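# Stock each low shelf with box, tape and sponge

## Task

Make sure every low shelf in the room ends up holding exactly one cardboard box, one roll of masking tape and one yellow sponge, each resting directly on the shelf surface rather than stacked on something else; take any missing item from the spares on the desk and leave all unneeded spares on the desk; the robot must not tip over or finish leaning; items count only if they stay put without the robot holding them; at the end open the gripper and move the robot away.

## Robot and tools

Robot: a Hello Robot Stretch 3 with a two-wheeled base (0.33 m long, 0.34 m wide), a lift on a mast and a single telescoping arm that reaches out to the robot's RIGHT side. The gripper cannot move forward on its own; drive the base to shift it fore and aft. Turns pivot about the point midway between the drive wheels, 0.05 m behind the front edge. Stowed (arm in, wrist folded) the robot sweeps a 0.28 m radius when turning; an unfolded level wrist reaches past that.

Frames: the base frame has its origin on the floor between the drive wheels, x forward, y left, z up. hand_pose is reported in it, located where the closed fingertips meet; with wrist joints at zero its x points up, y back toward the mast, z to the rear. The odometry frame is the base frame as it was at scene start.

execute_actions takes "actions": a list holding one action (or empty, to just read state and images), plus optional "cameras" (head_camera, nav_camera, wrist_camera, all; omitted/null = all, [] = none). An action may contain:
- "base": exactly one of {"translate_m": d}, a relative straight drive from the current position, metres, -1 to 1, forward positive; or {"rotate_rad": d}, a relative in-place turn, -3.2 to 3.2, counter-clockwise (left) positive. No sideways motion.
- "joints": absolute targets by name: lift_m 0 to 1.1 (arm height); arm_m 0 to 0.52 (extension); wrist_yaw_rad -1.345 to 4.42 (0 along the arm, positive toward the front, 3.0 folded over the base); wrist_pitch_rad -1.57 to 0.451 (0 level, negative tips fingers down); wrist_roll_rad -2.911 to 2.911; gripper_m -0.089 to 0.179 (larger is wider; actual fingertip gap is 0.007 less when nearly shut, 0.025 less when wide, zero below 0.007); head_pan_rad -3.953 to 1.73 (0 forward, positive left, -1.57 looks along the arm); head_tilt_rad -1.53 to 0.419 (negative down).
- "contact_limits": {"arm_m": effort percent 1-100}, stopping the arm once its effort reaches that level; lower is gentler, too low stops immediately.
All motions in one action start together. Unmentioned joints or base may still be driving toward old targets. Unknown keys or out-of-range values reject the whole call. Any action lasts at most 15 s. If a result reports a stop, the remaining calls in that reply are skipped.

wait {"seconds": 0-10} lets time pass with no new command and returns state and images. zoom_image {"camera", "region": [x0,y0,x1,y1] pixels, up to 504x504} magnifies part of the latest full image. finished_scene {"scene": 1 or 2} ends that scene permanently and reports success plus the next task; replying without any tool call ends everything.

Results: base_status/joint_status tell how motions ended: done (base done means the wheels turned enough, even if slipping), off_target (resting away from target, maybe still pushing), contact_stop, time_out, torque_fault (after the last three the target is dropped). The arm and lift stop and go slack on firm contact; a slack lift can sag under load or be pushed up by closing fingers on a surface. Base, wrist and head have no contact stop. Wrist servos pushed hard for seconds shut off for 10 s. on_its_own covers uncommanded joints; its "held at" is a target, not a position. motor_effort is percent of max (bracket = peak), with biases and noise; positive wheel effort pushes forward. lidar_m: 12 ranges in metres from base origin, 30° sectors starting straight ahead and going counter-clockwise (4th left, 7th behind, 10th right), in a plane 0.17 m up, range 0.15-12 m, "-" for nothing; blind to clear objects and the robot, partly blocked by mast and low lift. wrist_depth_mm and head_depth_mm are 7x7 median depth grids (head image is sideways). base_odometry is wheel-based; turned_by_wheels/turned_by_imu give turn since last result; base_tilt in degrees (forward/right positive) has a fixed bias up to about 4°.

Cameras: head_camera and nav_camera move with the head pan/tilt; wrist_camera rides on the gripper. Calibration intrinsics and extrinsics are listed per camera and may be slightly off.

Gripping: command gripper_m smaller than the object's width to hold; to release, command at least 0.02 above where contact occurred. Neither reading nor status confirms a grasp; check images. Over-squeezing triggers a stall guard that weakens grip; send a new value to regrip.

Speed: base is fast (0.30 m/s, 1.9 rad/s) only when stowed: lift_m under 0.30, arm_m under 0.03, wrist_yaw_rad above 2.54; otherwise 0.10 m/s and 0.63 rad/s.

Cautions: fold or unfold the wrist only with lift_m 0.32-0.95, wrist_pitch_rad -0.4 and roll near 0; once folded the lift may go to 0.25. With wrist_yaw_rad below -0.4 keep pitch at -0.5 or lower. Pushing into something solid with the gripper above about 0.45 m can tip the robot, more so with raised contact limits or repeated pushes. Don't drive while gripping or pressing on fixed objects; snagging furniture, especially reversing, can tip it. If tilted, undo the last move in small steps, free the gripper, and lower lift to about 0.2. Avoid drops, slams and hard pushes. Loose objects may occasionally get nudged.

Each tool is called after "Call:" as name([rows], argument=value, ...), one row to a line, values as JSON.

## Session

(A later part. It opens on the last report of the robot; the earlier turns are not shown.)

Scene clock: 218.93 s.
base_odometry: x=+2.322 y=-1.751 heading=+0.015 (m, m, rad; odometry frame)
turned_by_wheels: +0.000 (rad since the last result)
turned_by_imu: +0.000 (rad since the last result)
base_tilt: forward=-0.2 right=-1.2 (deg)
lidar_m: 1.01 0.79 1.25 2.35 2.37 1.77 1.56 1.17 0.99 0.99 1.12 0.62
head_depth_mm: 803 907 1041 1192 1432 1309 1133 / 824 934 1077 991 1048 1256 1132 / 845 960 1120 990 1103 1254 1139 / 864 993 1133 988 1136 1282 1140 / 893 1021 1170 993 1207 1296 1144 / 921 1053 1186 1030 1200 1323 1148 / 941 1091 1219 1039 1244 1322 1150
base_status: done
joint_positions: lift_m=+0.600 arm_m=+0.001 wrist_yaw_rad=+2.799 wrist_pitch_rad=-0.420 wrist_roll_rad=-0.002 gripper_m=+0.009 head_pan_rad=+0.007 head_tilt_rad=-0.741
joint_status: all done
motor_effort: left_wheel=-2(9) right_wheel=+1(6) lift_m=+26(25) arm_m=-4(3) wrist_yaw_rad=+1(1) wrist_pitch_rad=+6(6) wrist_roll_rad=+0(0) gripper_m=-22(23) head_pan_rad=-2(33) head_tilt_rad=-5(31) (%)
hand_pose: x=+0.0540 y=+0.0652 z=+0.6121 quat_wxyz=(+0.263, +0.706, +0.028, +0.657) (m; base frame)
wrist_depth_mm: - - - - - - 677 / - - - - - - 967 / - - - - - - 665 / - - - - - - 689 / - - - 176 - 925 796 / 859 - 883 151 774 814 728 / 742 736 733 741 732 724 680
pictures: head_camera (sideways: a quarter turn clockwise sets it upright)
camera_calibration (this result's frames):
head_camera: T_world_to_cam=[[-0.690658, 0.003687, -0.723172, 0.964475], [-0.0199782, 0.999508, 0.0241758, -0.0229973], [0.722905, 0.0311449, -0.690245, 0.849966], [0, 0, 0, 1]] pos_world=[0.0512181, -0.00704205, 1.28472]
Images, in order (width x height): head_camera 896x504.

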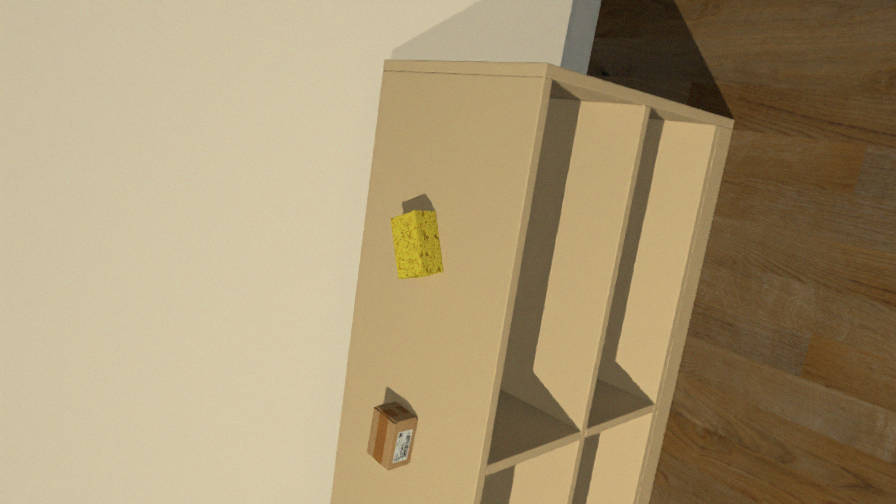

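Call:
execute_actions([
  {"base":{"rotate_rad":1.805},"joints":{"lift_m":0.69,"wrist_yaw_rad":0,"arm_m":0.45,"head_pan_rad":-1.5}},
], cameras=["wrist_camera","head_camera"])

Scene clock: 226.63 s.
base_odometry: x=+2.322 y=-1.751 heading=+1.820 (m, m, rad; odometry frame)
turned_by_wheels: +1.805 (rad since the last result)
turned_by_imu: +1.817 (rad since the last result)
base_tilt: forward=-0.2 right=-1.1 (deg)
lidar_m: 2.36 1.78 1.56 1.50 1.05 0.99 1.01 1.06 0.62 0.79 1.25 2.34
head_depth_mm: 844 945 1073 987 957 - - / 892 1007 1113 929 1098 1247 1135 / 947 1066 1201 961 1194 1292 1135 / 1006 1149 1238 1057 1329 1317 1141 / 1074 1235 1279 1099 1429 1327 1144 / 1156 1337 1284 1359 1522 1323 1150 / 1237 1467 1290 1490 1558 1327 1149
base_status: done
joint_positions: lift_m=+0.690 arm_m=+0.450 wrist_yaw_rad=+0.000 wrist_pitch_rad=-0.420 wrist_roll_rad=-0.002 gripper_m=+0.009 head_pan_rad=-1.493 head_tilt_rad=-0.741
joint_status: all done
motor_effort: left_wheel=-2(7) right_wheel=+2(4) lift_m=+26(27) arm_m=+2(2) wrist_yaw_rad=-1(4) wrist_pitch_rad=+6(6) wrist_roll_rad=+0(0) gripper_m=-22(22) head_pan_rad=-2(34) head_tilt_rad=-5(5) (%)
hand_pose: x=-0.0214 y=-0.8188 z=+0.7021 quat_wxyz=(+0.692, +0.148, -0.691, -0.147) (m; base frame)
wrist_depth_mm: 634 526 440 390 338 309 272 / 703 594 495 416 368 322 294 / 491 481 479 449 405 350 313 / 375 293 347 365 357 358 330 / 304 291 290 175 302 293 285 / 255 252 251 151 233 199 192 / 222 220 217 213 214 178 168
pictures: head_camera (sideways: a quarter turn clockwise sets it upright), wrist_camera
camera_calibration (this result's frames):
head_camera: T_world_to_cam=[[-0.0450061, 0.689298, -0.723078, 0.960414], [0.995615, 0.0903687, 0.0241776, -0.0291948], [0.0820092, -0.718819, -0.690343, 0.854003], [0, 0, 0, 1]] pos_world=[0.00225514, -0.0454998, 1.28472]
wrist_camera: T_world_to_cam=[[-0.999347, -0.0287833, -0.0218478, -0.0210449], [0.00111511, 0.579748, -0.814795, 1.07623], [0.0361187, -0.814287, -0.579337, -0.0911119], [0, 0, 0, 1]] pos_world=[-0.0189404, -0.698741, 0.823665]
Images, in order (width x height): head_camera 896x504, wrist_camera 644x364.

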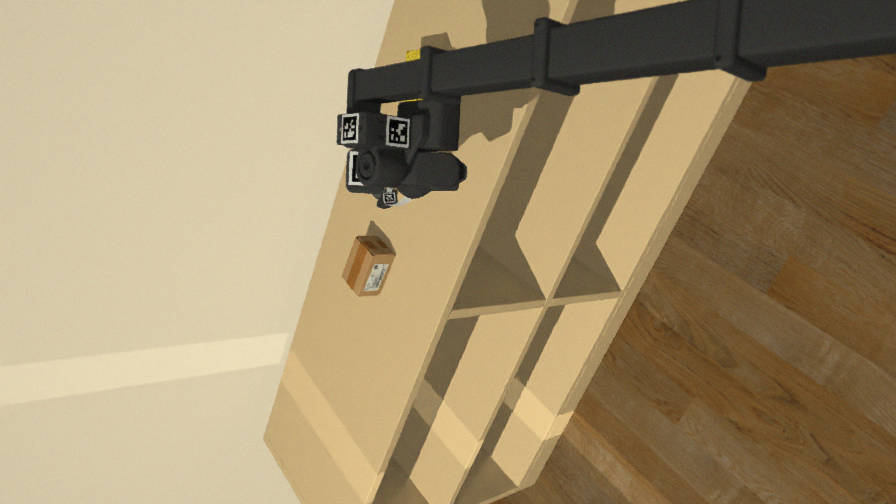

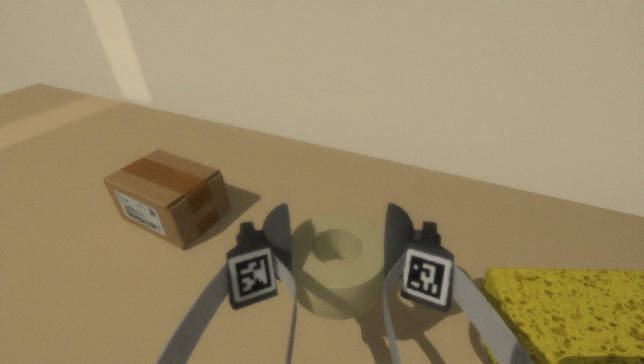

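Call:
execute_actions([
  {"base":{"translate_m":0.02},"joints":{"lift_m":0.624}},
], cameras=[])

Call:
execute_actions([
  {"joints":{"gripper_m":0.085}},
], cameras=["wrist_camera"])

Call:
execute_actions([
  {"joints":{"lift_m":0.645,"arm_m":0.24}},
], cameras=["wrist_camera"])

Scene clock: 232.53 s.
base_odometry: x=+2.317 y=-1.732 heading=+1.820 (m, m, rad; odometry frame)
turned_by_wheels: +0.000 (rad since the last result)
turned_by_imu: +0.000 (rad since the last result)
base_tilt: forward=-0.3 right=-1.1 (deg)
lidar_m: 2.34 1.76 1.55 1.53 1.06 1.00 1.03 1.07 0.63 0.78 1.24 2.32
head_depth_mm: 851 955 1078 970 1047 1145 - / 900 1014 1139 - 1129 1261 1138 / 955 1082 1195 1007 1196 1284 1132 / 1020 1165 1247 1066 1277 1310 1144 / 1083 1251 1276 1103 1443 1318 1143 / 1162 1351 1281 1351 1519 1320 1149 / 1255 1480 1289 1466 1575 1322 1149
base_status: done
joint_positions: lift_m=+0.624 arm_m=+0.450 wrist_yaw_rad=+0.000 wrist_pitch_rad=-0.420 wrist_roll_rad=-0.002 gripper_m=+0.009 head_pan_rad=-1.493 head_tilt_rad=-0.741
joint_status: all done
motor_effort: left_wheel=-2(4) right_wheel=+2(5) lift_m=+21(22) arm_m=+3(1) wrist_yaw_rad=+0(1) wrist_pitch_rad=+6(6) wrist_roll_rad=+0(0) gripper_m=-22(22) head_pan_rad=-2(2) head_tilt_rad=-5(5) (%)
hand_pose: x=-0.0214 y=-0.8188 z=+0.6363 quat_wxyz=(+0.692, +0.148, -0.691, -0.147) (m; base frame)
wrist_depth_mm: 654 529 460 397 346 310 284 / 479 466 458 424 382 335 299 / 334 243 267 321 315 310 310 / 257 247 249 248 247 242 243 / 210 207 209 175 209 200 147 / 177 174 174 150 161 170 143 / 152 151 149 149 148 147 142
pictures: none
No camera images: the call's "cameras" was empty. Leave "cameras" out to get every camera's image.

Scene clock: 233.80 s.
base_odometry: x=+2.317 y=-1.732 heading=+1.820 (m, m, rad; odometry frame)
turned_by_wheels: +0.000 (rad since the last result)
turned_by_imu: +0.000 (rad since the last result)
base_tilt: forward=-0.2 right=-1.1 (deg)
lidar_m: 2.35 1.75 1.54 1.53 1.06 1.01 1.03 1.07 0.63 0.78 1.24 2.32
head_depth_mm: 852 956 1080 969 1044 1151 - / 901 1015 1134 - 1128 1265 1131 / 954 1078 1195 957 1204 1286 1134 / 1014 1157 1248 1061 1273 1312 1143 / 1082 1253 1278 1098 1452 1314 1142 / 1158 1353 1284 1347 1516 1319 1145 / 1252 1480 1288 1458 1568 1332 1150
base_status: not commanded
joint_positions: lift_m=+0.624 arm_m=+0.450 wrist_yaw_rad=+0.000 wrist_pitch_rad=-0.420 wrist_roll_rad=-0.002 gripper_m=+0.085 head_pan_rad=-1.493 head_tilt_rad=-0.741
joint_status: all done
motor_effort: left_wheel=-2(2) right_wheel=+2(1) lift_m=+21(21) arm_m=+2(2) wrist_yaw_rad=-1(1) wrist_pitch_rad=+6(6) wrist_roll_rad=+0(0) gripper_m=+0(97) head_pan_rad=-3(3) head_tilt_rad=-5(5) (%)
hand_pose: x=-0.0214 y=-0.8188 z=+0.6363 quat_wxyz=(+0.692, +0.148, -0.691, -0.147) (m; base frame)
wrist_depth_mm: 656 535 456 392 346 310 282 / 485 475 455 422 375 335 300 / 338 244 263 322 315 314 312 / 259 246 250 249 248 244 239 / 211 207 213 177 203 199 147 / 176 176 167 152 166 174 143 / 152 152 150 150 148 147 142
pictures: wrist_camera
camera_calibration (this result's frames):
wrist_camera: T_world_to_cam=[[-0.999347, -0.0287816, -0.0218476, -0.0224813], [0.00111596, 0.579748, -0.814795, 1.02264], [0.0361172, -0.814287, -0.579337, -0.129224], [0, 0, 0, 1]] pos_world=[-0.0189406, -0.698745, 0.757884]
Images, in order (width x height): wrist_camera 644x364.

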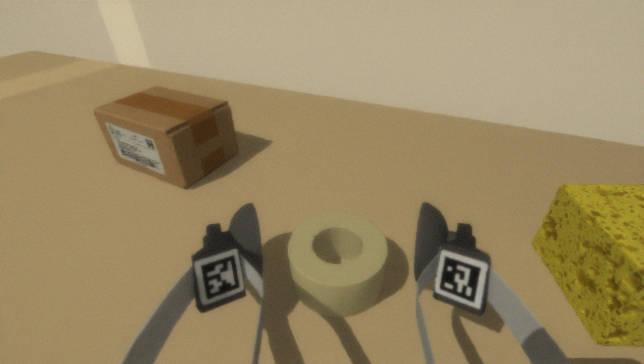

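Scene clock: 236.60 s.
base_odometry: x=+2.317 y=-1.732 heading=+1.820 (m, m, rad; odometry frame)
turned_by_wheels: +0.000 (rad since the last result)
turned_by_imu: +0.000 (rad since the last result)
base_tilt: forward=-0.2 right=-1.2 (deg)
lidar_m: 2.34 1.76 1.55 1.53 1.07 1.00 1.03 1.07 0.63 0.78 1.24 2.32
head_depth_mm: 850 958 1082 957 873 1068 - / 901 1013 1134 974 - 1259 1133 / 955 1081 1193 993 - 1286 1139 / 1014 1158 1253 1060 1292 1316 1144 / 1084 1243 1280 1105 1449 1324 1152 / 1163 1356 1287 1356 1520 1327 1142 / 1256 1483 1284 1462 1551 1330 1141
base_status: not commanded
joint_positions: lift_m=+0.645 arm_m=+0.240 wrist_yaw_rad=+0.000 wrist_pitch_rad=-0.420 wrist_roll_rad=-0.002 gripper_m=+0.085 head_pan_rad=-1.493 head_tilt_rad=-0.741
joint_status: all done
motor_effort: left_wheel=-2(2) right_wheel=+2(2) lift_m=+27(27) arm_m=-3(4) wrist_yaw_rad=+0(0) wrist_pitch_rad=+6(6) wrist_roll_rad=+0(0) gripper_m=+0(0) head_pan_rad=-2(3) head_tilt_rad=-5(5) (%)
hand_pose: x=-0.0214 y=-0.6095 z=+0.6572 quat_wxyz=(+0.693, +0.148, -0.691, -0.147) (m; base frame)
wrist_depth_mm: - 802 655 591 514 459 414 / 548 547 439 523 513 473 439 / 418 380 373 356 350 307 353 / 744 687 303 286 281 279 278 / 650 583 423 557 241 230 227 / 875 802 492 517 507 207 194 / 792 785 563 441 441 436 424
pictures: wrist_camera
camera_calibration (this result's frames):
wrist_camera: T_world_to_cam=[[-0.999347, -0.0287905, -0.0218316, -0.0160184], [0.00111812, 0.57929, -0.815121, 0.918301], [0.0361146, -0.814613, -0.578879, 0.0527823], [0, 0, 0, 1]] pos_world=[-0.018941, -0.489426, 0.778731]
Images, in order (width x height): wrist_camera 644x364.

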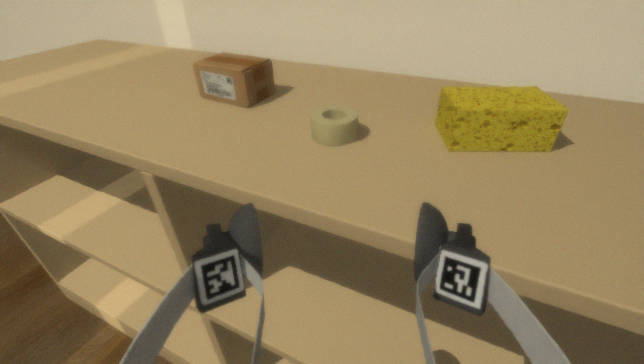

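Call:
execute_actions([
  {"base":{"rotate_rad":1.345},"joints":{"arm_m":0.0,"lift_m":0.4,"wrist_yaw_rad":2.8,"gripper_m":0.04,"head_pan_rad":0,"head_tilt_rad":-0.8}},
], cameras=[])

Call:
execute_actions([
  {"base":{"translate_m":1.0},"joints":{"lift_m":0.28}},
], cameras=["head_camera"])

Scene clock: 245.70 s.
base_odometry: x=+2.317 y=-1.732 heading=-3.119 (m, m, rad; odometry frame)
turned_by_wheels: +1.345 (rad since the last result)
turned_by_imu: +1.355 (rad since the last result)
base_tilt: forward=-0.2 right=-1.1 (deg)
lidar_m: 1.55 1.18 1.00 1.00 1.14 0.63 1.02 0.78 1.24 2.41 2.35 1.76
head_depth_mm: 1668 1714 2064 1781 1484 1275 1116 / 3188 2570 2097 1793 1491 1284 1123 / 3298 2967 2226 1791 1498 1284 1123 / 3263 3046 2245 1815 1502 1284 1123 / 2513 2656 2222 1801 1512 1285 1131 / 1994 2129 2152 1812 1501 1287 1125 / 1623 1717 1818 1757 1518 1291 1127
base_status: done
joint_positions: lift_m=+0.400 arm_m=+0.001 wrist_yaw_rad=+2.798 wrist_pitch_rad=-0.419 wrist_roll_rad=-0.002 gripper_m=+0.040 head_pan_rad=-0.007 head_tilt_rad=-0.790
joint_status: all done
motor_effort: left_wheel=-2(7) right_wheel=+2(5) lift_m=+22(24) arm_m=-4(7) wrist_yaw_rad=+3(2) wrist_pitch_rad=+6(6) wrist_roll_rad=+0(0) gripper_m=+0(98) head_pan_rad=+3(34) head_tilt_rad=-6(15) (%)
hand_pose: x=+0.0542 y=+0.0652 z=+0.4125 quat_wxyz=(+0.263, +0.706, +0.027, +0.657) (m; base frame)
wrist_depth_mm: - 915 891 943 933 - - / - - - - - - - / - - - - - - - / - 909 941 871 880 865 868 / 761 763 753 744 769 719 709 / 638 - 617 626 - 617 609 / 559 547 552 540 539 537 523
pictures: none
No camera images: the call's "cameras" was empty. Leave "cameras" out to get every camera's image.

Scene clock: 251.50 s.
base_odometry: x=+1.318 y=-1.754 heading=-3.119 (m, m, rad; odometry frame)
turned_by_wheels: +0.000 (rad since the last result)
turned_by_imu: +0.001 (rad since the last result)
base_tilt: forward=-0.3 right=-1.1 (deg)
lidar_m: 1.64 0.91 0.78 0.78 0.89 1.49 1.60 2.04 2.61 1.22 1.21 0.61
head_depth_mm: 2333 2572 2238 1365 1056 1205 1121 / 2373 2693 2221 1782 1501 1279 1118 / 2445 2745 2220 1792 1498 1282 1123 / 2476 2730 2253 1798 1496 1286 1127 / 1902 2097 2138 1805 1510 1291 1122 / 1485 1609 1778 1752 1509 1291 1132 / 1250 1310 1407 1490 1476 1294 1129
base_status: done
joint_positions: lift_m=+0.280 arm_m=+0.001 wrist_yaw_rad=+2.799 wrist_pitch_rad=-0.419 wrist_roll_rad=-0.002 gripper_m=+0.040 head_pan_rad=-0.007 head_tilt_rad=-0.791
joint_status: all done
motor_effort: left_wheel=-2(7) right_wheel=+1(6) lift_m=+22(23) arm_m=-4(3) wrist_yaw_rad=+2(2) wrist_pitch_rad=+5(6) wrist_roll_rad=+0(0) gripper_m=+0(1) head_pan_rad=+3(4) head_tilt_rad=-5(6) (%)
hand_pose: x=+0.0541 y=+0.0653 z=+0.2926 quat_wxyz=(+0.263, +0.706, +0.028, +0.657) (m; base frame)
wrist_depth_mm: - 715 703 723 756 778 784 / - 748 783 805 811 837 869 / - 817 825 818 841 867 871 / - 718 716 699 703 691 679 / 569 577 589 570 574 563 556 / 499 - 516 488 - 481 467 / 447 - - 422 418 416 409
pictures: head_camera (sideways: a quarter turn clockwise sets it upright)
camera_calibration (this result's frames):
head_camera: T_world_to_cam=[[-0.725862, 0.0135606, -0.687706, 0.918471], [-0.00481447, 0.999681, 0.0247939, -0.023893], [0.687823, 0.0213079, -0.725565, 0.896117], [0, 0, 0, 1]] pos_world=[0.0501983, -0.00766408, 1.28242]
Images, in order (width x height): head_camera 896x504.

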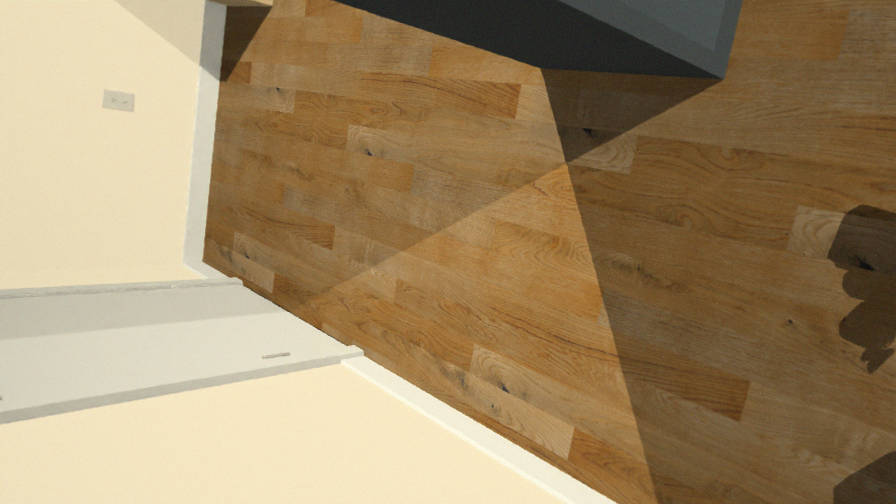

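Call:
execute_actions([
  {"base":{"translate_m":1.0}},
], cameras=[])

Call:
execute_actions([
  {"base":{"translate_m":0.31}},
], cameras=[])

Call:
execute_actions([
  {"base":{"rotate_rad":1.51},"joints":{"head_pan_rad":-3.3}},
], cameras=["head_camera"])

Scene clock: 265.83 s.
base_odometry: x=+0.318 y=-1.777 heading=-3.119 (m, m, rad; odometry frame)
turned_by_wheels: +0.000 (rad since the last result)
turned_by_imu: +0.001 (rad since the last result)
base_tilt: forward=-0.3 right=-1.3 (deg)
lidar_m: 1.11 0.64 0.55 0.55 0.62 1.04 2.58 0.48 0.41 0.41 1.82 1.51
head_depth_mm: 1490 1691 1971 1785 1479 1280 1118 / 1525 1731 2013 1782 1501 1279 1119 / 1556 1802 2056 1792 1490 1292 1124 / 1611 1830 2097 1796 1498 1287 1125 / 1296 1449 1582 1704 1504 1294 1127 / 1025 1102 1190 1275 1397 1292 1137 / 840 893 945 995 1099 1184 1129
base_status: done
joint_positions: lift_m=+0.280 arm_m=+0.001 wrist_yaw_rad=+2.799 wrist_pitch_rad=-0.419 wrist_roll_rad=-0.002 gripper_m=+0.040 head_pan_rad=-0.007 head_tilt_rad=-0.791
joint_status: not commanded
motor_effort: left_wheel=-2(7) right_wheel=+1(6) lift_m=+22(22) arm_m=-3(4) wrist_yaw_rad=+1(0) wrist_pitch_rad=+5(5) wrist_roll_rad=+0(0) gripper_m=+0(0) head_pan_rad=+3(3) head_tilt_rad=-5(5) (%)
hand_pose: x=+0.0541 y=+0.0653 z=+0.2926 quat_wxyz=(+0.263, +0.706, +0.028, +0.657) (m; base frame)
wrist_depth_mm: - 514 516 528 538 549 564 / - 558 557 589 592 610 600 / - 611 622 639 636 673 671 / - 648 671 683 691 680 670 / 571 596 580 570 594 568 563 / 506 - 510 488 - 487 472 / 444 - - 420 417 409 408
pictures: none
No camera images: the call's "cameras" was empty. Leave "cameras" out to get every camera's image.

Scene clock: 268.67 s.
base_odometry: x=+0.008 y=-1.784 heading=-3.119 (m, m, rad; odometry frame)
turned_by_wheels: +0.000 (rad since the last result)
turned_by_imu: +0.000 (rad since the last result)
base_tilt: forward=-0.2 right=-1.2 (deg)
lidar_m: 0.96 0.52 0.48 0.47 0.54 0.91 2.89 0.57 0.54 3.00 1.66 1.28
head_depth_mm: 1224 1397 1617 1784 1489 1273 1112 / 1263 1434 1684 1784 1491 1278 1125 / 1290 1490 1734 1787 1494 1286 1122 / 1326 1521 1793 1807 1497 1284 1123 / 1188 1258 1342 1518 1462 1289 1128 / 885 934 1017 1110 1205 1244 1133 / 724 764 813 865 922 977 1074
base_status: done
joint_positions: lift_m=+0.280 arm_m=+0.001 wrist_yaw_rad=+2.799 wrist_pitch_rad=-0.419 wrist_roll_rad=-0.002 gripper_m=+0.040 head_pan_rad=-0.007 head_tilt_rad=-0.791
joint_status: not commanded
motor_effort: left_wheel=-2(7) right_wheel=+2(7) lift_m=+22(22) arm_m=-3(3) wrist_yaw_rad=+0(0) wrist_pitch_rad=+5(5) wrist_roll_rad=+0(0) gripper_m=+0(0) head_pan_rad=+3(2) head_tilt_rad=-5(5) (%)
hand_pose: x=+0.0541 y=+0.0653 z=+0.2926 quat_wxyz=(+0.263, +0.706, +0.028, +0.657) (m; base frame)
wrist_depth_mm: - 452 466 471 484 465 490 / - 480 498 521 514 511 534 / - 535 539 558 564 576 580 / - 588 594 601 633 626 658 / 568 599 576 570 591 555 542 / 508 - 507 486 - 484 480 / 444 - - 425 421 411 416
pictures: none
No camera images: the call's "cameras" was empty. Leave "cameras" out to get every camera's image.

Scene clock: 270.83 s.
base_odometry: x=+0.008 y=-1.784 heading=-1.609 (m, m, rad; odometry frame)
turned_by_wheels: +1.510 (rad since the last result)
turned_by_imu: +1.517 (rad since the last result)
base_tilt: forward=-0.3 right=-1.1 (deg)
lidar_m: 0.47 0.52 0.82 2.89 0.59 0.54 2.82 1.66 1.28 1.10 0.55 0.48
head_depth_mm: 783 780 772 767 835 1093 1115 / 1291 1267 1245 1226 1220 1206 1142 / 2756 2711 2152 1797 1495 1281 - / 2861 2884 2238 1806 1499 1281 1169 / 2923 2857 2249 1815 1508 1295 1133 / 2784 2908 2292 1813 1496 1289 1130 / 2932 2911 2279 1805 1513 1294 1132
base_status: done
joint_positions: lift_m=+0.280 arm_m=+0.001 wrist_yaw_rad=+2.799 wrist_pitch_rad=-0.419 wrist_roll_rad=-0.002 gripper_m=+0.040 head_pan_rad=-3.293 head_tilt_rad=-0.791
joint_status: all done
motor_effort: left_wheel=-2(9) right_wheel=+2(6) lift_m=+21(21) arm_m=-3(4) wrist_yaw_rad=+2(1) wrist_pitch_rad=+5(5) wrist_roll_rad=+0(0) gripper_m=-1(0) head_pan_rad=-3(34) head_tilt_rad=-5(5) (%)
hand_pose: x=+0.0541 y=+0.0653 z=+0.2926 quat_wxyz=(+0.263, +0.706, +0.028, +0.657) (m; base frame)
wrist_depth_mm: - - - - - 629 452 / - - - - - 641 463 / - 916 916 909 863 646 467 / - 734 721 697 697 638 468 / 574 584 572 578 584 555 474 / 499 - 517 485 - 481 455 / 439 - - 423 414 416 407
pictures: head_camera (sideways: a quarter turn clockwise sets it upright)
camera_calibration (this result's frames):
head_camera: T_world_to_cam=[[0.716568, -0.117804, -0.687498, 0.9094], [-0.138962, -0.989987, 0.0247973, -0.0230791], [-0.683535, 0.0777673, -0.725763, 0.90474], [0, 0, 0, 1]] pos_world=[-0.0364328, 0.0139234, 1.28241]
Images, in order (width x height): head_camera 896x504.

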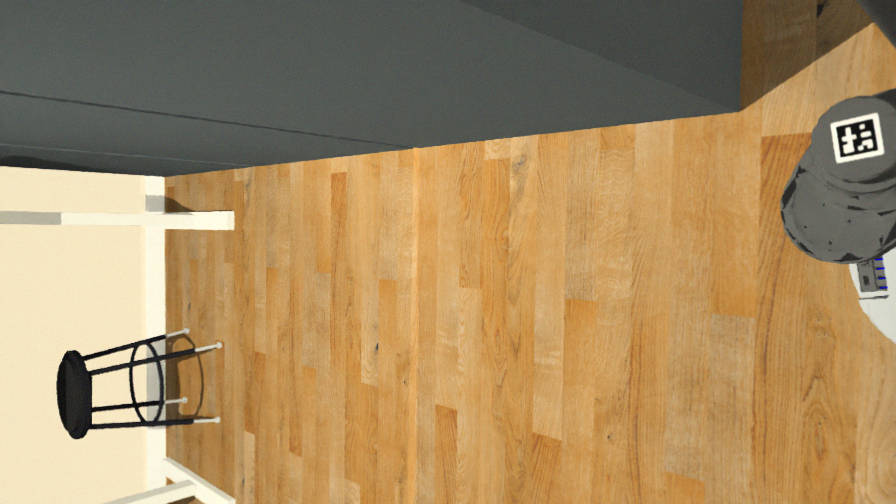

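Call:
execute_actions([
  {"base":{"translate_m":-1.0}},
], cameras=[])

Call:
execute_actions([
  {"base":{"translate_m":-1.0},"joints":{"head_pan_rad":-3.45,"head_tilt_rad":-0.5}},
], cameras=["head_camera"])

Call:
zoom_image(camera="head_camera", region=[280, 150, 480, 350])

Scene clock: 278.70 s.
base_odometry: x=+0.047 y=-0.784 heading=-1.610 (m, m, rad; odometry frame)
turned_by_wheels: +0.000 (rad since the last result)
turned_by_imu: +0.000 (rad since the last result)
base_tilt: forward=-0.3 right=-1.2 (deg)
lidar_m: 1.43 0.49 0.40 0.40 0.44 0.69 1.86 1.26 0.96 0.98 1.46 1.43
head_depth_mm: 1340 1337 1321 1307 1302 1230 1115 / 1749 2151 2077 1740 1500 1281 1142 / 1664 2251 2173 1802 1494 1285 - / 2004 2308 2239 1805 1500 1285 1172 / 2004 2283 2268 1800 1493 1289 1143 / 2028 2065 2247 1820 1519 1291 1131 / 2038 2350 2264 1809 1520 1293 1127
base_status: done
joint_positions: lift_m=+0.280 arm_m=+0.001 wrist_yaw_rad=+2.799 wrist_pitch_rad=-0.419 wrist_roll_rad=-0.002 gripper_m=+0.040 head_pan_rad=-3.293 head_tilt_rad=-0.791
joint_status: not commanded
motor_effort: left_wheel=-3(10) right_wheel=+1(4) lift_m=+22(21) arm_m=-4(4) wrist_yaw_rad=+1(0) wrist_pitch_rad=+5(5) wrist_roll_rad=+0(0) gripper_m=+0(1) head_pan_rad=-3(3) head_tilt_rad=-5(5) (%)
hand_pose: x=+0.0541 y=+0.0653 z=+0.2926 quat_wxyz=(+0.263, +0.706, +0.028, +0.657) (m; base frame)
wrist_depth_mm: - 379 394 404 420 437 469 / - 406 426 447 464 486 - / - 442 464 495 513 536 858 / - 493 516 544 571 587 668 / 517 539 568 572 583 570 559 / 504 - 514 485 - 480 474 / 444 - - 423 420 413 407
pictures: none
No camera images: the call's "cameras" was empty. Leave "cameras" out to get every camera's image.

Scene clock: 283.70 s.
base_odometry: x=+0.086 y=+0.215 heading=-1.610 (m, m, rad; odometry frame)
turned_by_wheels: +0.000 (rad since the last result)
turned_by_imu: -0.001 (rad since the last result)
base_tilt: forward=-0.2 right=-1.2 (deg)
lidar_m: 1.36 0.69 0.57 0.56 0.62 0.93 0.74 0.89 1.17 0.75 1.02 1.50
head_depth_mm: 1125 1208 1138 697 1354 1399 1260 / 1120 1240 1088 698 1254 1388 1233 / 1107 1223 1092 701 1713 1536 1261 / 1097 1215 1102 703 1679 1541 1267 / 1086 1194 1107 710 1653 1537 1272 / 1074 1177 1114 712 1582 1499 1247 / 1075 1172 1128 714 1034 1415 1269
base_status: done
joint_positions: lift_m=+0.280 arm_m=+0.001 wrist_yaw_rad=+2.799 wrist_pitch_rad=-0.419 wrist_roll_rad=-0.002 gripper_m=+0.040 head_pan_rad=-3.443 head_tilt_rad=-0.507
joint_status: all done
motor_effort: left_wheel=-2(10) right_wheel=+2(4) lift_m=+21(22) arm_m=-3(4) wrist_yaw_rad=+1(1) wrist_pitch_rad=+6(5) wrist_roll_rad=+0(0) gripper_m=+0(0) head_pan_rad=-3(14) head_tilt_rad=+3(28) (%)
hand_pose: x=+0.0541 y=+0.0653 z=+0.2926 quat_wxyz=(+0.263, +0.706, +0.028, +0.657) (m; base frame)
wrist_depth_mm: - 510 540 548 583 616 628 / - 553 572 613 652 651 728 / - 600 631 669 714 732 783 / - 662 681 697 698 683 670 / 571 597 586 582 599 561 553 / 502 - 492 491 - 475 486 / 444 - - 421 418 415 419
pictures: head_camera (sideways: a quarter turn clockwise sets it upright)
camera_calibration (this result's frames):
head_camera: T_world_to_cam=[[0.478411, -0.157672, -0.863865, 1.14075], [-0.279359, -0.959968, 0.0205027, -0.01664], [-0.832515, 0.231519, -0.503307, 0.616264], [0, 0, 0, 1]] pos_world=[-0.0373487, 0.0212137, 1.29597]
Images, in order (width x height): head_camera 896x504.

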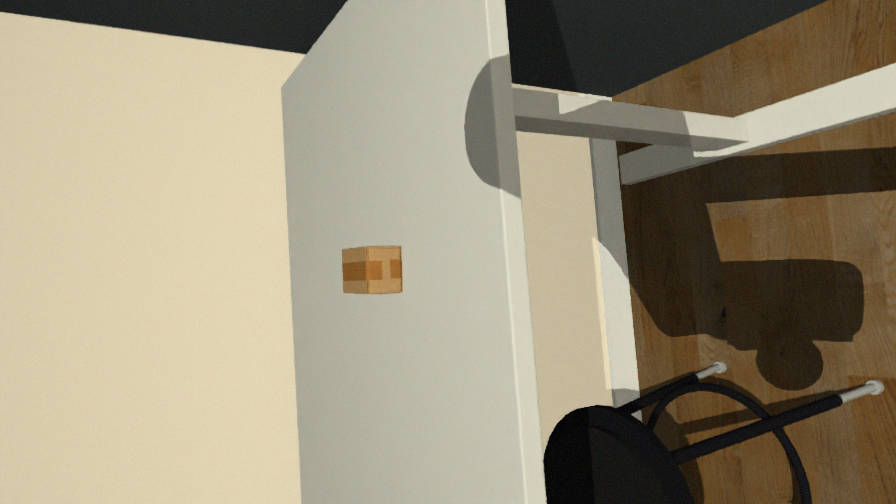

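Region (280, 150, 480, 350) of head_camera's 896x504 image, scaled by 2.520, with more detail than that image has.

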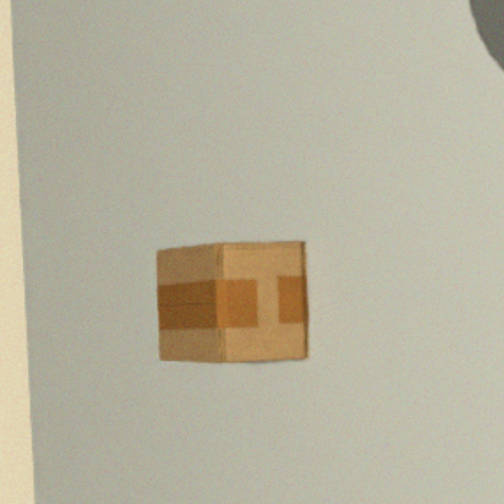

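Call:
execute_actions([
  {"base":{"rotate_rad":-1.787},"joints":{"lift_m":0.6,"head_pan_rad":-1.6}},
], cameras=[])

Call:
execute_actions([
  {"joints":{"lift_m":0.985,"wrist_yaw_rad":0,"arm_m":0.12,"gripper_m":0.14}},
], cameras=["wrist_camera"])

Scene clock: 291.33 s.
base_odometry: x=+0.086 y=+0.215 heading=+2.887 (m, m, rad; odometry frame)
turned_by_wheels: -1.787 (rad since the last result)
turned_by_imu: -1.798 (rad since the last result)
base_tilt: forward=-0.3 right=-1.2 (deg)
lidar_m: 0.75 1.02 1.02 2.40 0.84 0.59 0.56 0.58 0.77 1.02 0.74 1.22
head_depth_mm: 1109 1223 1078 695 1438 1455 1262 / 1112 1212 1094 700 1253 1402 1261 / 1094 1210 1093 702 1686 1544 1262 / 1092 1195 1099 705 1669 1531 1262 / 1082 1184 1113 708 1665 1530 1260 / 1080 1180 1118 709 1094 1461 1242 / 1072 1166 1127 715 1036 1425 1240
base_status: done
joint_positions: lift_m=+0.600 arm_m=+0.001 wrist_yaw_rad=+2.799 wrist_pitch_rad=-0.419 wrist_roll_rad=-0.002 gripper_m=+0.040 head_pan_rad=-1.607 head_tilt_rad=-0.506
joint_status: all done
motor_effort: left_wheel=+3(10) right_wheel=-2(5) lift_m=+26(28) arm_m=-4(3) wrist_yaw_rad=+0(0) wrist_pitch_rad=+5(5) wrist_roll_rad=+0(1) gripper_m=-1(1) head_pan_rad=+3(34) head_tilt_rad=+3(3) (%)
hand_pose: x=+0.0541 y=+0.0653 z=+0.6124 quat_wxyz=(+0.263, +0.706, +0.027, +0.657) (m; base frame)
wrist_depth_mm: - - - - - 903 735 / - - - - - - - / - - - - - 952 800 / - - - - - - - / 934 - - - - 934 872 / 875 - 864 853 - 839 760 / 747 733 741 749 730 733 717
pictures: none
No camera images: the call's "cameras" was empty. Leave "cameras" out to get every camera's image.

Scene clock: 295.67 s.
base_odometry: x=+0.086 y=+0.215 heading=+2.887 (m, m, rad; odometry frame)
turned_by_wheels: +0.000 (rad since the last result)
turned_by_imu: +0.000 (rad since the last result)
base_tilt: forward=-0.3 right=-1.2 (deg)
lidar_m: 0.75 1.03 1.02 2.41 0.84 0.59 0.56 0.58 0.76 1.02 0.74 1.22
head_depth_mm: 1114 1218 1236 - - 1449 1257 / 1102 1208 1235 - - 1392 1253 / 1096 1197 1094 - - 1482 1267 / 1090 1195 1099 706 1704 1537 1263 / 1086 1188 1111 708 1661 1534 1266 / 1081 1179 1109 710 1089 1455 1234 / 1074 1170 1128 713 1035 1415 1238
base_status: not commanded
joint_positions: lift_m=+0.985 arm_m=+0.120 wrist_yaw_rad=+0.002 wrist_pitch_rad=-0.419 wrist_roll_rad=-0.002 gripper_m=+0.140 head_pan_rad=-1.607 head_tilt_rad=-0.506
joint_status: all done
motor_effort: left_wheel=+3(3) right_wheel=-3(2) lift_m=+26(27) arm_m=+2(1) wrist_yaw_rad=-1(2) wrist_pitch_rad=+5(5) wrist_roll_rad=+0(0) gripper_m=+0(100) head_pan_rad=+3(3) head_tilt_rad=+4(3) (%)
hand_pose: x=-0.0211 y=-0.4890 z=+0.9974 quat_wxyz=(+0.693, +0.148, -0.691, -0.146) (m; base frame)
wrist_depth_mm: 826 834 815 822 806 757 603 / 560 532 531 448 510 504 527 / 391 383 379 374 367 365 356 / 300 295 291 289 287 281 277 / 240 243 240 243 242 244 245 / - 689 - - - - 576 / - - - - - 935 586
pictures: wrist_camera
camera_calibration (this result's frames):
wrist_camera: T_world_to_cam=[[-0.999311, -0.0300529, -0.0218024, -0.00548748], [0.000398826, 0.578492, -0.815688, 1.12595], [0.0371263, -0.815134, -0.578082, 0.346893], [0, 0, 0, 1]] pos_world=[-0.0188116, -0.368751, 1.11883]
Images, in order (width x height): wrist_camera 644x364.

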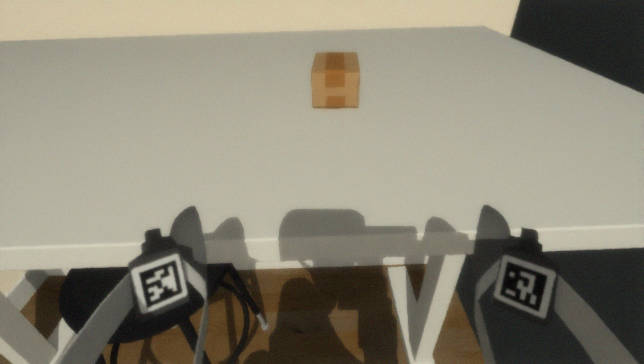

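Call:
execute_actions([
  {"joints":{"lift_m":0.971,"arm_m":0.45}},
], cameras=["wrist_camera"])

Scene clock: 300.57 s.
base_odometry: x=+0.086 y=+0.215 heading=+2.887 (m, m, rad; odometry frame)
turned_by_wheels: +0.000 (rad since the last result)
turned_by_imu: +0.000 (rad since the last result)
base_tilt: forward=-0.3 right=-1.0 (deg)
lidar_m: 0.75 1.03 1.02 2.40 0.84 0.59 0.56 0.58 0.77 1.02 0.74 1.22
head_depth_mm: 1114 1222 1288 - 1516 1459 1251 / 1103 1207 - 697 1242 1401 1259 / 1097 1188 - 701 1688 1542 1266 / 1091 1191 1104 705 1681 1530 1259 / 1084 1188 1108 707 1652 1538 1264 / 1079 1180 1120 709 1092 1456 1235 / 1076 1176 1123 713 1030 1428 1237
base_status: not commanded
joint_positions: lift_m=+0.971 arm_m=+0.450 wrist_yaw_rad=+0.000 wrist_pitch_rad=-0.419 wrist_roll_rad=-0.002 gripper_m=+0.140 head_pan_rad=-1.607 head_tilt_rad=-0.506
joint_status: all done
motor_effort: left_wheel=+3(3) right_wheel=-2(2) lift_m=+23(24) arm_m=+1(0) wrist_yaw_rad=+0(1) wrist_pitch_rad=+5(5) wrist_roll_rad=+0(0) gripper_m=+0(0) head_pan_rad=+4(3) head_tilt_rad=+3(3) (%)
hand_pose: x=-0.0214 y=-0.8190 z=+0.9837 quat_wxyz=(+0.693, +0.147, -0.691, -0.147) (m; base frame)
wrist_depth_mm: 540 541 560 562 562 553 544 / 513 503 479 473 461 453 452 / 358 347 341 336 330 329 326 / 270 269 264 178 249 255 252 / 219 222 215 144 198 219 208 / 184 190 178 122 130 - 177 / 162 156 158 131 137 155 154
pictures: wrist_camera
camera_calibration (this result's frames):
wrist_camera: T_world_to_cam=[[-0.999348, -0.0287686, -0.0218022, -0.0149427], [0.00114225, 0.57849, -0.815689, 1.30562], [0.0360786, -0.815182, -0.57808, 0.0698796], [0, 0, 0, 1]] pos_world=[-0.0189454, -0.698752, 1.10505]
Images, in order (width x height): wrist_camera 644x364.

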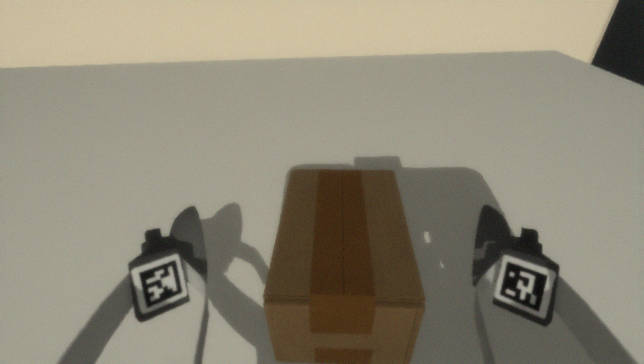

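Call:
execute_actions([
  {"joints":{"gripper_m":0.022,"lift_m":0.967,"arm_m":0.445}},
], cameras=[])

Call:
execute_actions([
  {"joints":{"lift_m":0.995}},
], cameras=["wrist_camera"])

Scene clock: 305.30 s.
base_odometry: x=+0.086 y=+0.215 heading=+2.887 (m, m, rad; odometry frame)
turned_by_wheels: +0.000 (rad since the last result)
turned_by_imu: +0.000 (rad since the last result)
base_tilt: forward=-0.2 right=-1.2 (deg)
lidar_m: 0.75 1.02 1.02 2.40 0.84 0.59 0.56 0.58 0.77 1.03 0.73 1.22
head_depth_mm: 1106 1217 1282 - 1514 1457 1255 / 1105 1201 - 681 1257 1397 1258 / 1093 1192 - 702 1682 1527 1263 / 1088 1196 1103 702 1670 1545 1262 / 1087 1189 1104 707 1658 1525 1268 / 1078 1183 1119 710 1091 1461 1237 / 1073 1175 1119 712 1032 1415 1243
base_status: not commanded
joint_positions: lift_m=+0.967 arm_m=+0.445 wrist_yaw_rad=+0.001 wrist_pitch_rad=-0.415 wrist_roll_rad=-0.002 gripper_m=+0.023 head_pan_rad=-1.607 head_tilt_rad=-0.506
joint_status: all done
motor_effort: left_wheel=+2(4) right_wheel=-2(2) lift_m=+21(22) arm_m=-3(2) wrist_yaw_rad=-1(0) wrist_pitch_rad=+4(5) wrist_roll_rad=+0(0) gripper_m=-25(100) head_pan_rad=+3(3) head_tilt_rad=+3(3) (%)
hand_pose: x=-0.0214 y=-0.8150 z=+0.9804 quat_wxyz=(+0.693, +0.146, -0.691, -0.146) (m; base frame)
wrist_depth_mm: 552 555 566 563 565 576 563 / 509 495 482 466 465 448 456 / 351 343 337 332 332 321 323 / 267 264 259 171 235 250 247 / 216 213 213 139 142 205 205 / 182 179 169 134 129 174 174 / 156 156 154 149 149 151 150
pictures: none
No camera images: the call's "cameras" was empty. Leave "cameras" out to get every camera's image.

Scene clock: 306.33 s.
base_odometry: x=+0.086 y=+0.215 heading=+2.887 (m, m, rad; odometry frame)
turned_by_wheels: +0.000 (rad since the last result)
turned_by_imu: +0.000 (rad since the last result)
base_tilt: forward=-0.2 right=-1.1 (deg)
lidar_m: 0.75 1.03 1.02 2.41 0.84 0.59 0.56 0.58 0.77 1.02 0.74 1.22
head_depth_mm: 1109 1208 - 662 1438 1456 1254 / 1107 1195 941 700 1246 1399 1261 / 1099 1187 - 700 1690 1532 1261 / 1093 1187 1107 705 1668 1536 1268 / 1086 1190 1110 705 1665 1542 1270 / 1077 1181 1120 708 1088 1456 1245 / 1075 1173 1120 713 1030 1417 1239
base_status: not commanded
joint_positions: lift_m=+0.995 arm_m=+0.445 wrist_yaw_rad=+0.001 wrist_pitch_rad=-0.423 wrist_roll_rad=-0.002 gripper_m=+0.027 head_pan_rad=-1.607 head_tilt_rad=-0.506
joint_status: all done
motor_effort: left_wheel=+2(3) right_wheel=-1(2) lift_m=+27(26) arm_m=-3(4) wrist_yaw_rad=-2(1) wrist_pitch_rad=+7(7) wrist_roll_rad=+0(0) gripper_m=-23(25) head_pan_rad=+4(3) head_tilt_rad=+3(3) (%)
hand_pose: x=-0.0214 y=-0.8140 z=+1.0064 quat_wxyz=(+0.692, +0.149, -0.690, -0.148) (m; base frame)
wrist_depth_mm: 565 553 559 557 562 576 572 / 558 563 549 542 528 515 515 / 397 395 386 388 378 374 364 / 310 305 304 173 271 293 292 / 253 251 249 140 141 240 238 / 212 211 197 133 129 204 202 / 183 181 181 171 174 178 176
pictures: wrist_camera
camera_calibration (this result's frames):
wrist_camera: T_world_to_cam=[[-0.999339, -0.0289854, -0.0219337, -0.0142775], [0.000955424, 0.582267, -0.812997, 1.32164], [0.0363363, -0.812481, -0.581855, 0.0930611], [0, 0, 0, 1]] pos_world=[-0.0189123, -0.694352, 1.12833]
Images, in order (width x height): wrist_camera 644x364.

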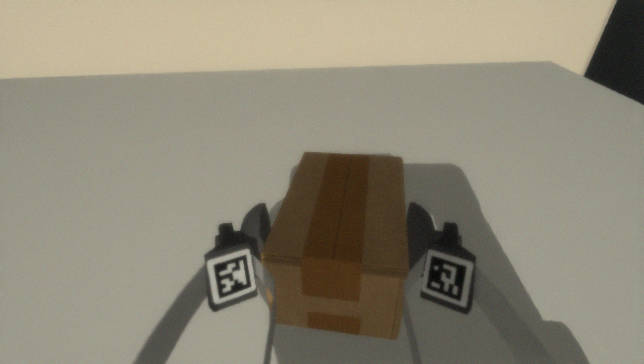

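Call:
execute_actions([
  {"base":{"rotate_rad":0.9},"joints":{"arm_m":0.28,"wrist_yaw_rad":1.2}},
], cameras=["wrist_camera"])

Call:
execute_actions([
  {"base":{"rotate_rad":0.887},"joints":{"arm_m":0.0,"wrist_yaw_rad":2.8,"lift_m":0.72,"head_pan_rad":0}},
], cameras=["wrist_camera"])

Call:
execute_actions([
  {"base":{"translate_m":1.0},"joints":{"lift_m":0.28}},
], cameras=["wrist_camera"])

Scene clock: 312.87 s.
base_odometry: x=+0.086 y=+0.215 heading=-2.497 (m, m, rad; odometry frame)
turned_by_wheels: +0.900 (rad since the last result)
turned_by_imu: +0.907 (rad since the last result)
base_tilt: forward=-0.2 right=-1.1 (deg)
lidar_m: 1.02 2.41 1.02 0.63 0.56 0.57 0.69 0.93 0.74 0.89 1.16 0.75
head_depth_mm: 1249 1342 - 661 1098 1434 1198 / 1363 1456 - 780 1790 1437 1265 / 1419 1537 - 1698 1735 1526 1266 / 1297 1421 1152 - 1802 1536 1267 / 1195 1298 1306 1565 1726 1536 1261 / 1106 1187 1263 1374 1556 1556 1270 / 1026 1100 1194 1199 1412 1488 1275
base_status: done
joint_positions: lift_m=+0.995 arm_m=+0.280 wrist_yaw_rad=+1.200 wrist_pitch_rad=-0.423 wrist_roll_rad=-0.002 gripper_m=+0.027 head_pan_rad=-1.607 head_tilt_rad=-0.506
joint_status: all done
motor_effort: left_wheel=-2(8) right_wheel=+2(7) lift_m=+27(25) arm_m=-3(2) wrist_yaw_rad=+1(5) wrist_pitch_rad=+7(7) wrist_roll_rad=+0(0) gripper_m=-24(24) head_pan_rad=+3(3) head_tilt_rad=+3(3) (%)
hand_pose: x=+0.1871 y=-0.5066 z=+1.0064 quat_wxyz=(+0.655, +0.513, -0.486, +0.268) (m; base frame)
wrist_depth_mm: - - 942 797 688 619 552 / - - - 873 760 663 585 / - - - 933 814 725 642 / - 955 884 171 823 756 682 / - - 757 140 141 831 745 / - - 879 134 130 875 799 / - - - 932 - - 870
pictures: wrist_camera
camera_calibration (this result's frames):
wrist_camera: T_world_to_cam=[[-0.336255, -0.941516, -0.02193, -0.383412], [-0.542171, 0.212567, -0.812936, 1.05669], [0.770054, -0.261464, -0.581939, 0.477204], [0, 0, 0, 1]] pos_world=[0.0765088, -0.460834, 1.12831]
Images, in order (width x height): wrist_camera 644x364.

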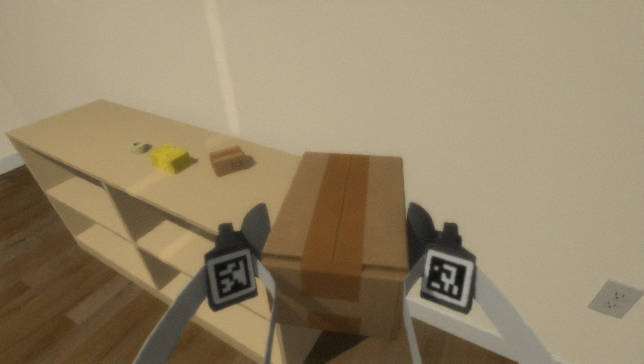

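Scene clock: 316.20 s.
base_odometry: x=+0.086 y=+0.215 heading=-1.610 (m, m, rad; odometry frame)
turned_by_wheels: +0.887 (rad since the last result)
turned_by_imu: +0.893 (rad since the last result)
base_tilt: forward=-0.2 right=-1.1 (deg)
lidar_m: 1.36 0.69 0.57 0.56 0.62 0.93 0.74 0.89 1.17 0.75 1.02 1.50
head_depth_mm: 1977 2137 2348 2509 1935 1527 1258 / 2007 2181 2425 2575 1940 1520 1259 / 2052 2258 2493 2627 1930 1534 1264 / 2096 2312 2552 2668 1932 1530 1260 / 2141 2342 2600 2533 1872 1526 1266 / 1266 1306 1364 1420 1480 1440 1277 / 1005 1035 1071 1099 1131 1179 1201
base_status: done
joint_positions: lift_m=+0.720 arm_m=+0.001 wrist_yaw_rad=+2.798 wrist_pitch_rad=-0.424 wrist_roll_rad=-0.002 gripper_m=+0.027 head_pan_rad=-0.007 head_tilt_rad=-0.506
joint_status: all done
motor_effort: left_wheel=-2(7) right_wheel=+1(5) lift_m=+22(23) arm_m=-4(3) wrist_yaw_rad=+1(4) wrist_pitch_rad=+7(7) wrist_roll_rad=+0(0) gripper_m=-24(24) head_pan_rad=+3(36) head_tilt_rad=+4(3) (%)
hand_pose: x=+0.0540 y=+0.0647 z=+0.7315 quat_wxyz=(+0.265, +0.706, +0.029, +0.657) (m; base frame)
wrist_depth_mm: - 510 528 553 589 613 617 / - 549 578 608 636 663 698 / - 621 641 671 699 744 761 / - 683 707 173 767 831 872 / 737 - 749 141 142 925 - / 804 - 893 133 129 - 948 / 870 863 895 844 825 827 817
pictures: wrist_camera
camera_calibration (this result's frames):
wrist_camera: T_world_to_cam=[[0.950611, -0.309609, -0.0219348, -0.00668251], [-0.197319, -0.548265, -0.812693, 0.670052], [0.239591, 0.776883, -0.582279, 0.53083], [0, 0, 0, 1]] pos_world=[0.0113848, -0.0470954, 0.853491]
Images, in order (width x height): wrist_camera 644x364.

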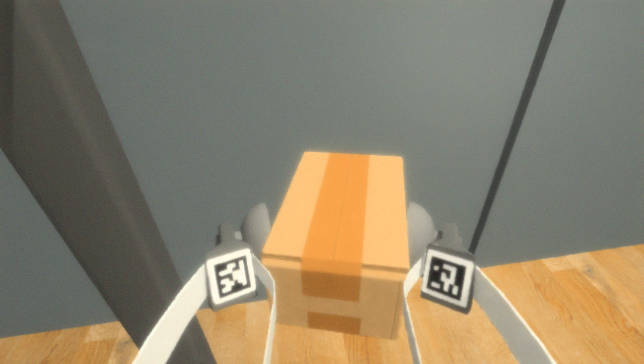

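Scene clock: 323.87 s.
base_odometry: x=+0.046 y=-0.784 heading=-1.610 (m, m, rad; odometry frame)
turned_by_wheels: +0.000 (rad since the last result)
turned_by_imu: +0.001 (rad since the last result)
base_tilt: forward=-0.2 right=-1.1 (deg)
lidar_m: 1.43 0.49 0.40 0.40 0.44 0.69 1.86 1.26 0.96 0.98 1.46 1.43
head_depth_mm: 1143 1247 1374 1531 1717 1517 1254 / 1182 1290 1416 1570 1744 1536 1262 / 1200 1319 1452 1630 1796 1530 1264 / 1228 1346 1482 1676 1824 1527 1265 / 1251 1369 1520 1704 1870 1551 1268 / 1276 1412 1563 1753 1893 1538 1274 / 1301 1425 1609 1803 1933 1539 845
base_status: done
joint_positions: lift_m=+0.280 arm_m=+0.001 wrist_yaw_rad=+2.799 wrist_pitch_rad=-0.424 wrist_roll_rad=-0.002 gripper_m=+0.027 head_pan_rad=-0.007 head_tilt_rad=-0.506
joint_status: all done
motor_effort: left_wheel=-2(8) right_wheel=+2(5) lift_m=+21(21) arm_m=-3(3) wrist_yaw_rad=+1(2) wrist_pitch_rad=+7(7) wrist_roll_rad=+0(0) gripper_m=-24(23) head_pan_rad=+3(3) head_tilt_rad=+3(3) (%)
hand_pose: x=+0.0538 y=+0.0646 z=+0.2913 quat_wxyz=(+0.265, +0.706, +0.029, +0.657) (m; base frame)
wrist_depth_mm: - 376 391 406 422 438 460 / - 408 426 441 465 487 - / - 448 463 484 509 544 832 / - 491 513 173 560 593 668 / 526 - 542 140 141 567 557 / 497 - - 133 130 477 471 / 444 - - 153 411 410 407
pictures: wrist_camera
camera_calibration (this result's frames):
wrist_camera: T_world_to_cam=[[0.950787, -0.309067, -0.0219555, -0.0162415], [-0.197199, -0.548944, -0.812264, 0.312193], [0.238991, 0.77662, -0.582877, 0.274825], [0, 0, 0, 1]] pos_world=[0.0113255, -0.0470775, 0.413416]
Images, in order (width x height): wrist_camera 644x364.

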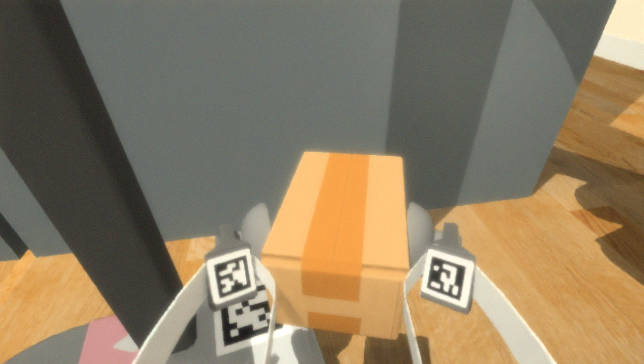

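Call:
execute_actions([
  {"base":{"translate_m":0.85}},
], cameras=[])

Call:
execute_actions([
  {"base":{"rotate_rad":1.435}},
], cameras=[])

Call:
execute_actions([
  {"base":{"translate_m":1.0}},
], cameras=[])

Call:
execute_actions([
  {"base":{"rotate_rad":1.31},"joints":{"head_pan_rad":0.25,"head_tilt_rad":-0.9}},
], cameras=["head_camera"])

Scene clock: 334.57 s.
base_odometry: x=+0.013 y=-1.634 heading=-1.610 (m, m, rad; odometry frame)
turned_by_wheels: +0.000 (rad since the last result)
turned_by_imu: +0.001 (rad since the last result)
base_tilt: forward=-0.3 right=-1.2 (deg)
lidar_m: 0.62 0.69 1.08 2.89 0.42 0.44 2.87 1.54 1.19 1.47 0.74 0.63
head_depth_mm: 470 513 565 626 703 801 932 / 479 523 576 641 721 826 966 / 488 535 588 655 741 852 1008 / 497 546 602 672 761 880 1044 / 506 555 616 691 787 910 1083 / 516 567 631 709 808 944 1131 / 525 581 645 728 835 979 1173
base_status: done
joint_positions: lift_m=+0.280 arm_m=+0.001 wrist_yaw_rad=+2.799 wrist_pitch_rad=-0.424 wrist_roll_rad=-0.002 gripper_m=+0.027 head_pan_rad=-0.007 head_tilt_rad=-0.506
joint_status: not commanded
motor_effort: left_wheel=-4(6) right_wheel=+2(6) lift_m=+22(22) arm_m=-3(4) wrist_yaw_rad=+1(1) wrist_pitch_rad=+7(7) wrist_roll_rad=+0(0) gripper_m=-24(24) head_pan_rad=+3(3) head_tilt_rad=+3(3) (%)
hand_pose: x=+0.0538 y=+0.0646 z=+0.2913 quat_wxyz=(+0.265, +0.706, +0.029, +0.657) (m; base frame)
wrist_depth_mm: - - - - - 841 595 / - - - - - 844 603 / - 921 914 881 880 820 620 / - 705 713 173 636 687 603 / 456 - 581 140 143 560 548 / 469 - - 133 129 483 466 / 436 - - 153 406 408 410
pictures: none
No camera images: the call's "cameras" was empty. Leave "cameras" out to get every camera's image.

Scene clock: 336.67 s.
base_odometry: x=+0.013 y=-1.634 heading=-0.175 (m, m, rad; odometry frame)
turned_by_wheels: +1.435 (rad since the last result)
turned_by_imu: +1.441 (rad since the last result)
base_tilt: forward=-0.2 right=-1.1 (deg)
lidar_m: 2.70 0.47 0.42 1.11 1.53 1.19 1.47 0.83 0.64 0.62 0.65 0.91
head_depth_mm: 2172 2136 2145 2132 1864 1522 1264 / 2751 2951 3185 2650 1948 1531 1266 / 2757 3070 3353 2666 1949 1529 1264 / 2789 3059 3320 2664 1949 1536 1265 / 2826 3061 3292 2655 1935 1537 1266 / 2853 3092 3169 2684 1946 1543 1206 / 2826 3125 3322 2656 864 865 865
base_status: done
joint_positions: lift_m=+0.280 arm_m=+0.001 wrist_yaw_rad=+2.799 wrist_pitch_rad=-0.424 wrist_roll_rad=-0.002 gripper_m=+0.027 head_pan_rad=-0.007 head_tilt_rad=-0.506
joint_status: not commanded
motor_effort: left_wheel=-2(9) right_wheel=+1(7) lift_m=+22(22) arm_m=-3(5) wrist_yaw_rad=+0(0) wrist_pitch_rad=+7(7) wrist_roll_rad=+0(0) gripper_m=-24(24) head_pan_rad=+2(3) head_tilt_rad=+3(3) (%)
hand_pose: x=+0.0538 y=+0.0646 z=+0.2913 quat_wxyz=(+0.265, +0.706, +0.029, +0.657) (m; base frame)
wrist_depth_mm: - - - 757 415 429 466 / - - - 846 463 482 525 / - 928 887 821 502 522 597 / - 697 702 173 517 596 639 / 590 - 581 140 142 563 551 / 499 - - 134 129 470 469 / 440 - - 153 409 407 407
pictures: none
No camera images: the call's "cameras" was empty. Leave "cameras" out to get every camera's image.

Scene clock: 341.73 s.
base_odometry: x=+0.998 y=-1.808 heading=-0.175 (m, m, rad; odometry frame)
turned_by_wheels: +0.000 (rad since the last result)
turned_by_imu: +0.001 (rad since the last result)
base_tilt: forward=-0.2 right=-1.1 (deg)
lidar_m: 1.90 2.06 2.80 1.22 0.42 0.45 2.12 0.90 0.67 0.65 0.68 0.95
head_depth_mm: 1901 2068 2247 2239 1922 1519 1256 / 1908 2089 2309 2526 1908 1522 1262 / 1930 2090 2307 2521 1945 1523 1267 / 1934 2103 2336 2502 1948 1546 1271 / 1911 2108 2276 2274 1938 1548 1266 / 1935 2133 2287 2318 1967 1539 1269 / 1950 2141 2268 2295 1974 1537 1275
base_status: done
joint_positions: lift_m=+0.280 arm_m=+0.001 wrist_yaw_rad=+2.799 wrist_pitch_rad=-0.424 wrist_roll_rad=-0.002 gripper_m=+0.027 head_pan_rad=-0.007 head_tilt_rad=-0.506
joint_status: not commanded
motor_effort: left_wheel=-2(8) right_wheel=+2(6) lift_m=+22(22) arm_m=-3(3) wrist_yaw_rad=+0(1) wrist_pitch_rad=+7(7) wrist_roll_rad=+0(0) gripper_m=-24(24) head_pan_rad=+3(3) head_tilt_rad=+3(3) (%)
hand_pose: x=+0.0538 y=+0.0646 z=+0.2913 quat_wxyz=(+0.265, +0.706, +0.029, +0.657) (m; base frame)
wrist_depth_mm: - - - - - - - / - - - - - - - / - 869 900 905 876 865 820 / - 717 694 172 634 670 656 / 481 - 582 140 142 548 569 / 462 - - 133 130 467 475 / 430 - - 154 410 410 404
pictures: none
No camera images: the call's "cameras" was empty. Leave "cameras" out to get every camera's image.

Scene clock: 343.83 s.
base_odometry: x=+0.998 y=-1.808 heading=+1.134 (m, m, rad; odometry frame)
turned_by_wheels: +1.310 (rad since the last result)
turned_by_imu: +1.316 (rad since the last result)
base_tilt: forward=-0.3 right=-1.2 (deg)
lidar_m: 2.70 1.22 0.42 0.65 1.25 0.74 0.65 0.65 0.76 1.37 1.91 2.36
head_depth_mm: 2606 2391 1932 1632 1405 1217 1098 / 2631 2404 1966 1638 1413 1231 1098 / 2722 2439 1957 1634 1405 1234 1104 / 2821 2449 1969 1642 1415 1237 1098 / 1935 2231 1914 1635 1406 1243 1102 / 1110 1251 1219 1482 1356 1201 1104 / 813 1222 1152 967 848 907 1110
base_status: done
joint_positions: lift_m=+0.280 arm_m=+0.001 wrist_yaw_rad=+2.799 wrist_pitch_rad=-0.424 wrist_roll_rad=-0.002 gripper_m=+0.027 head_pan_rad=+0.243 head_tilt_rad=-0.889
joint_status: all done
motor_effort: left_wheel=-3(9) right_wheel=+1(7) lift_m=+22(22) arm_m=-3(3) wrist_yaw_rad=+1(1) wrist_pitch_rad=+7(7) wrist_roll_rad=+0(0) gripper_m=-24(24) head_pan_rad=+3(20) head_tilt_rad=-6(36) (%)
hand_pose: x=+0.0538 y=+0.0646 z=+0.2913 quat_wxyz=(+0.265, +0.706, +0.029, +0.657) (m; base frame)
wrist_depth_mm: - - - 530 439 - 887 / - - - 585 845 - 903 / - 896 885 660 655 734 841 / - 705 695 172 601 679 651 / 568 - 569 140 142 577 549 / 499 - - 134 130 481 482 / 440 - - 153 405 418 413
pictures: head_camera (sideways: a quarter turn clockwise sets it upright)
camera_calibration (this result's frames):
head_camera: T_world_to_cam=[[-0.768743, -0.181902, -0.613145, 0.821579], [-0.249648, 0.967992, 0.0258256, -0.0237394], [0.588822, 0.172923, -0.789548, 0.979923], [0, 0, 0, 1]] pos_world=[0.0486561, 0.00297492, 1.27806]
Images, in order (width x height): head_camera 896x504.

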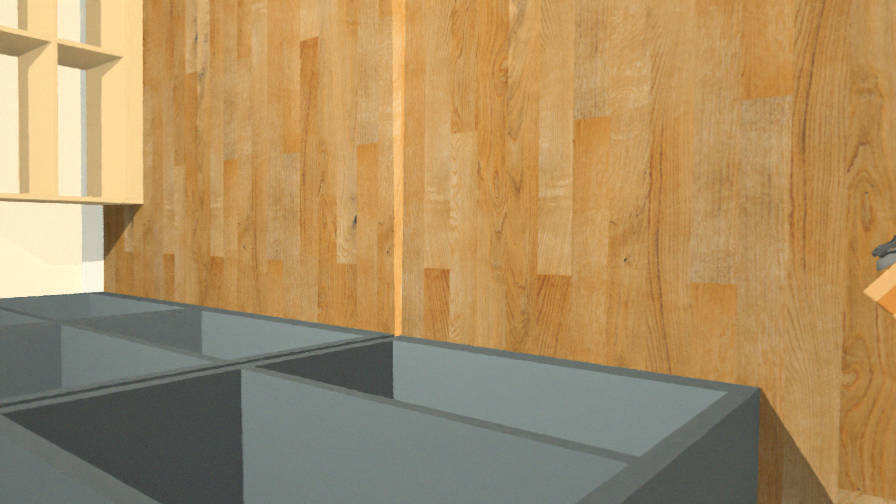

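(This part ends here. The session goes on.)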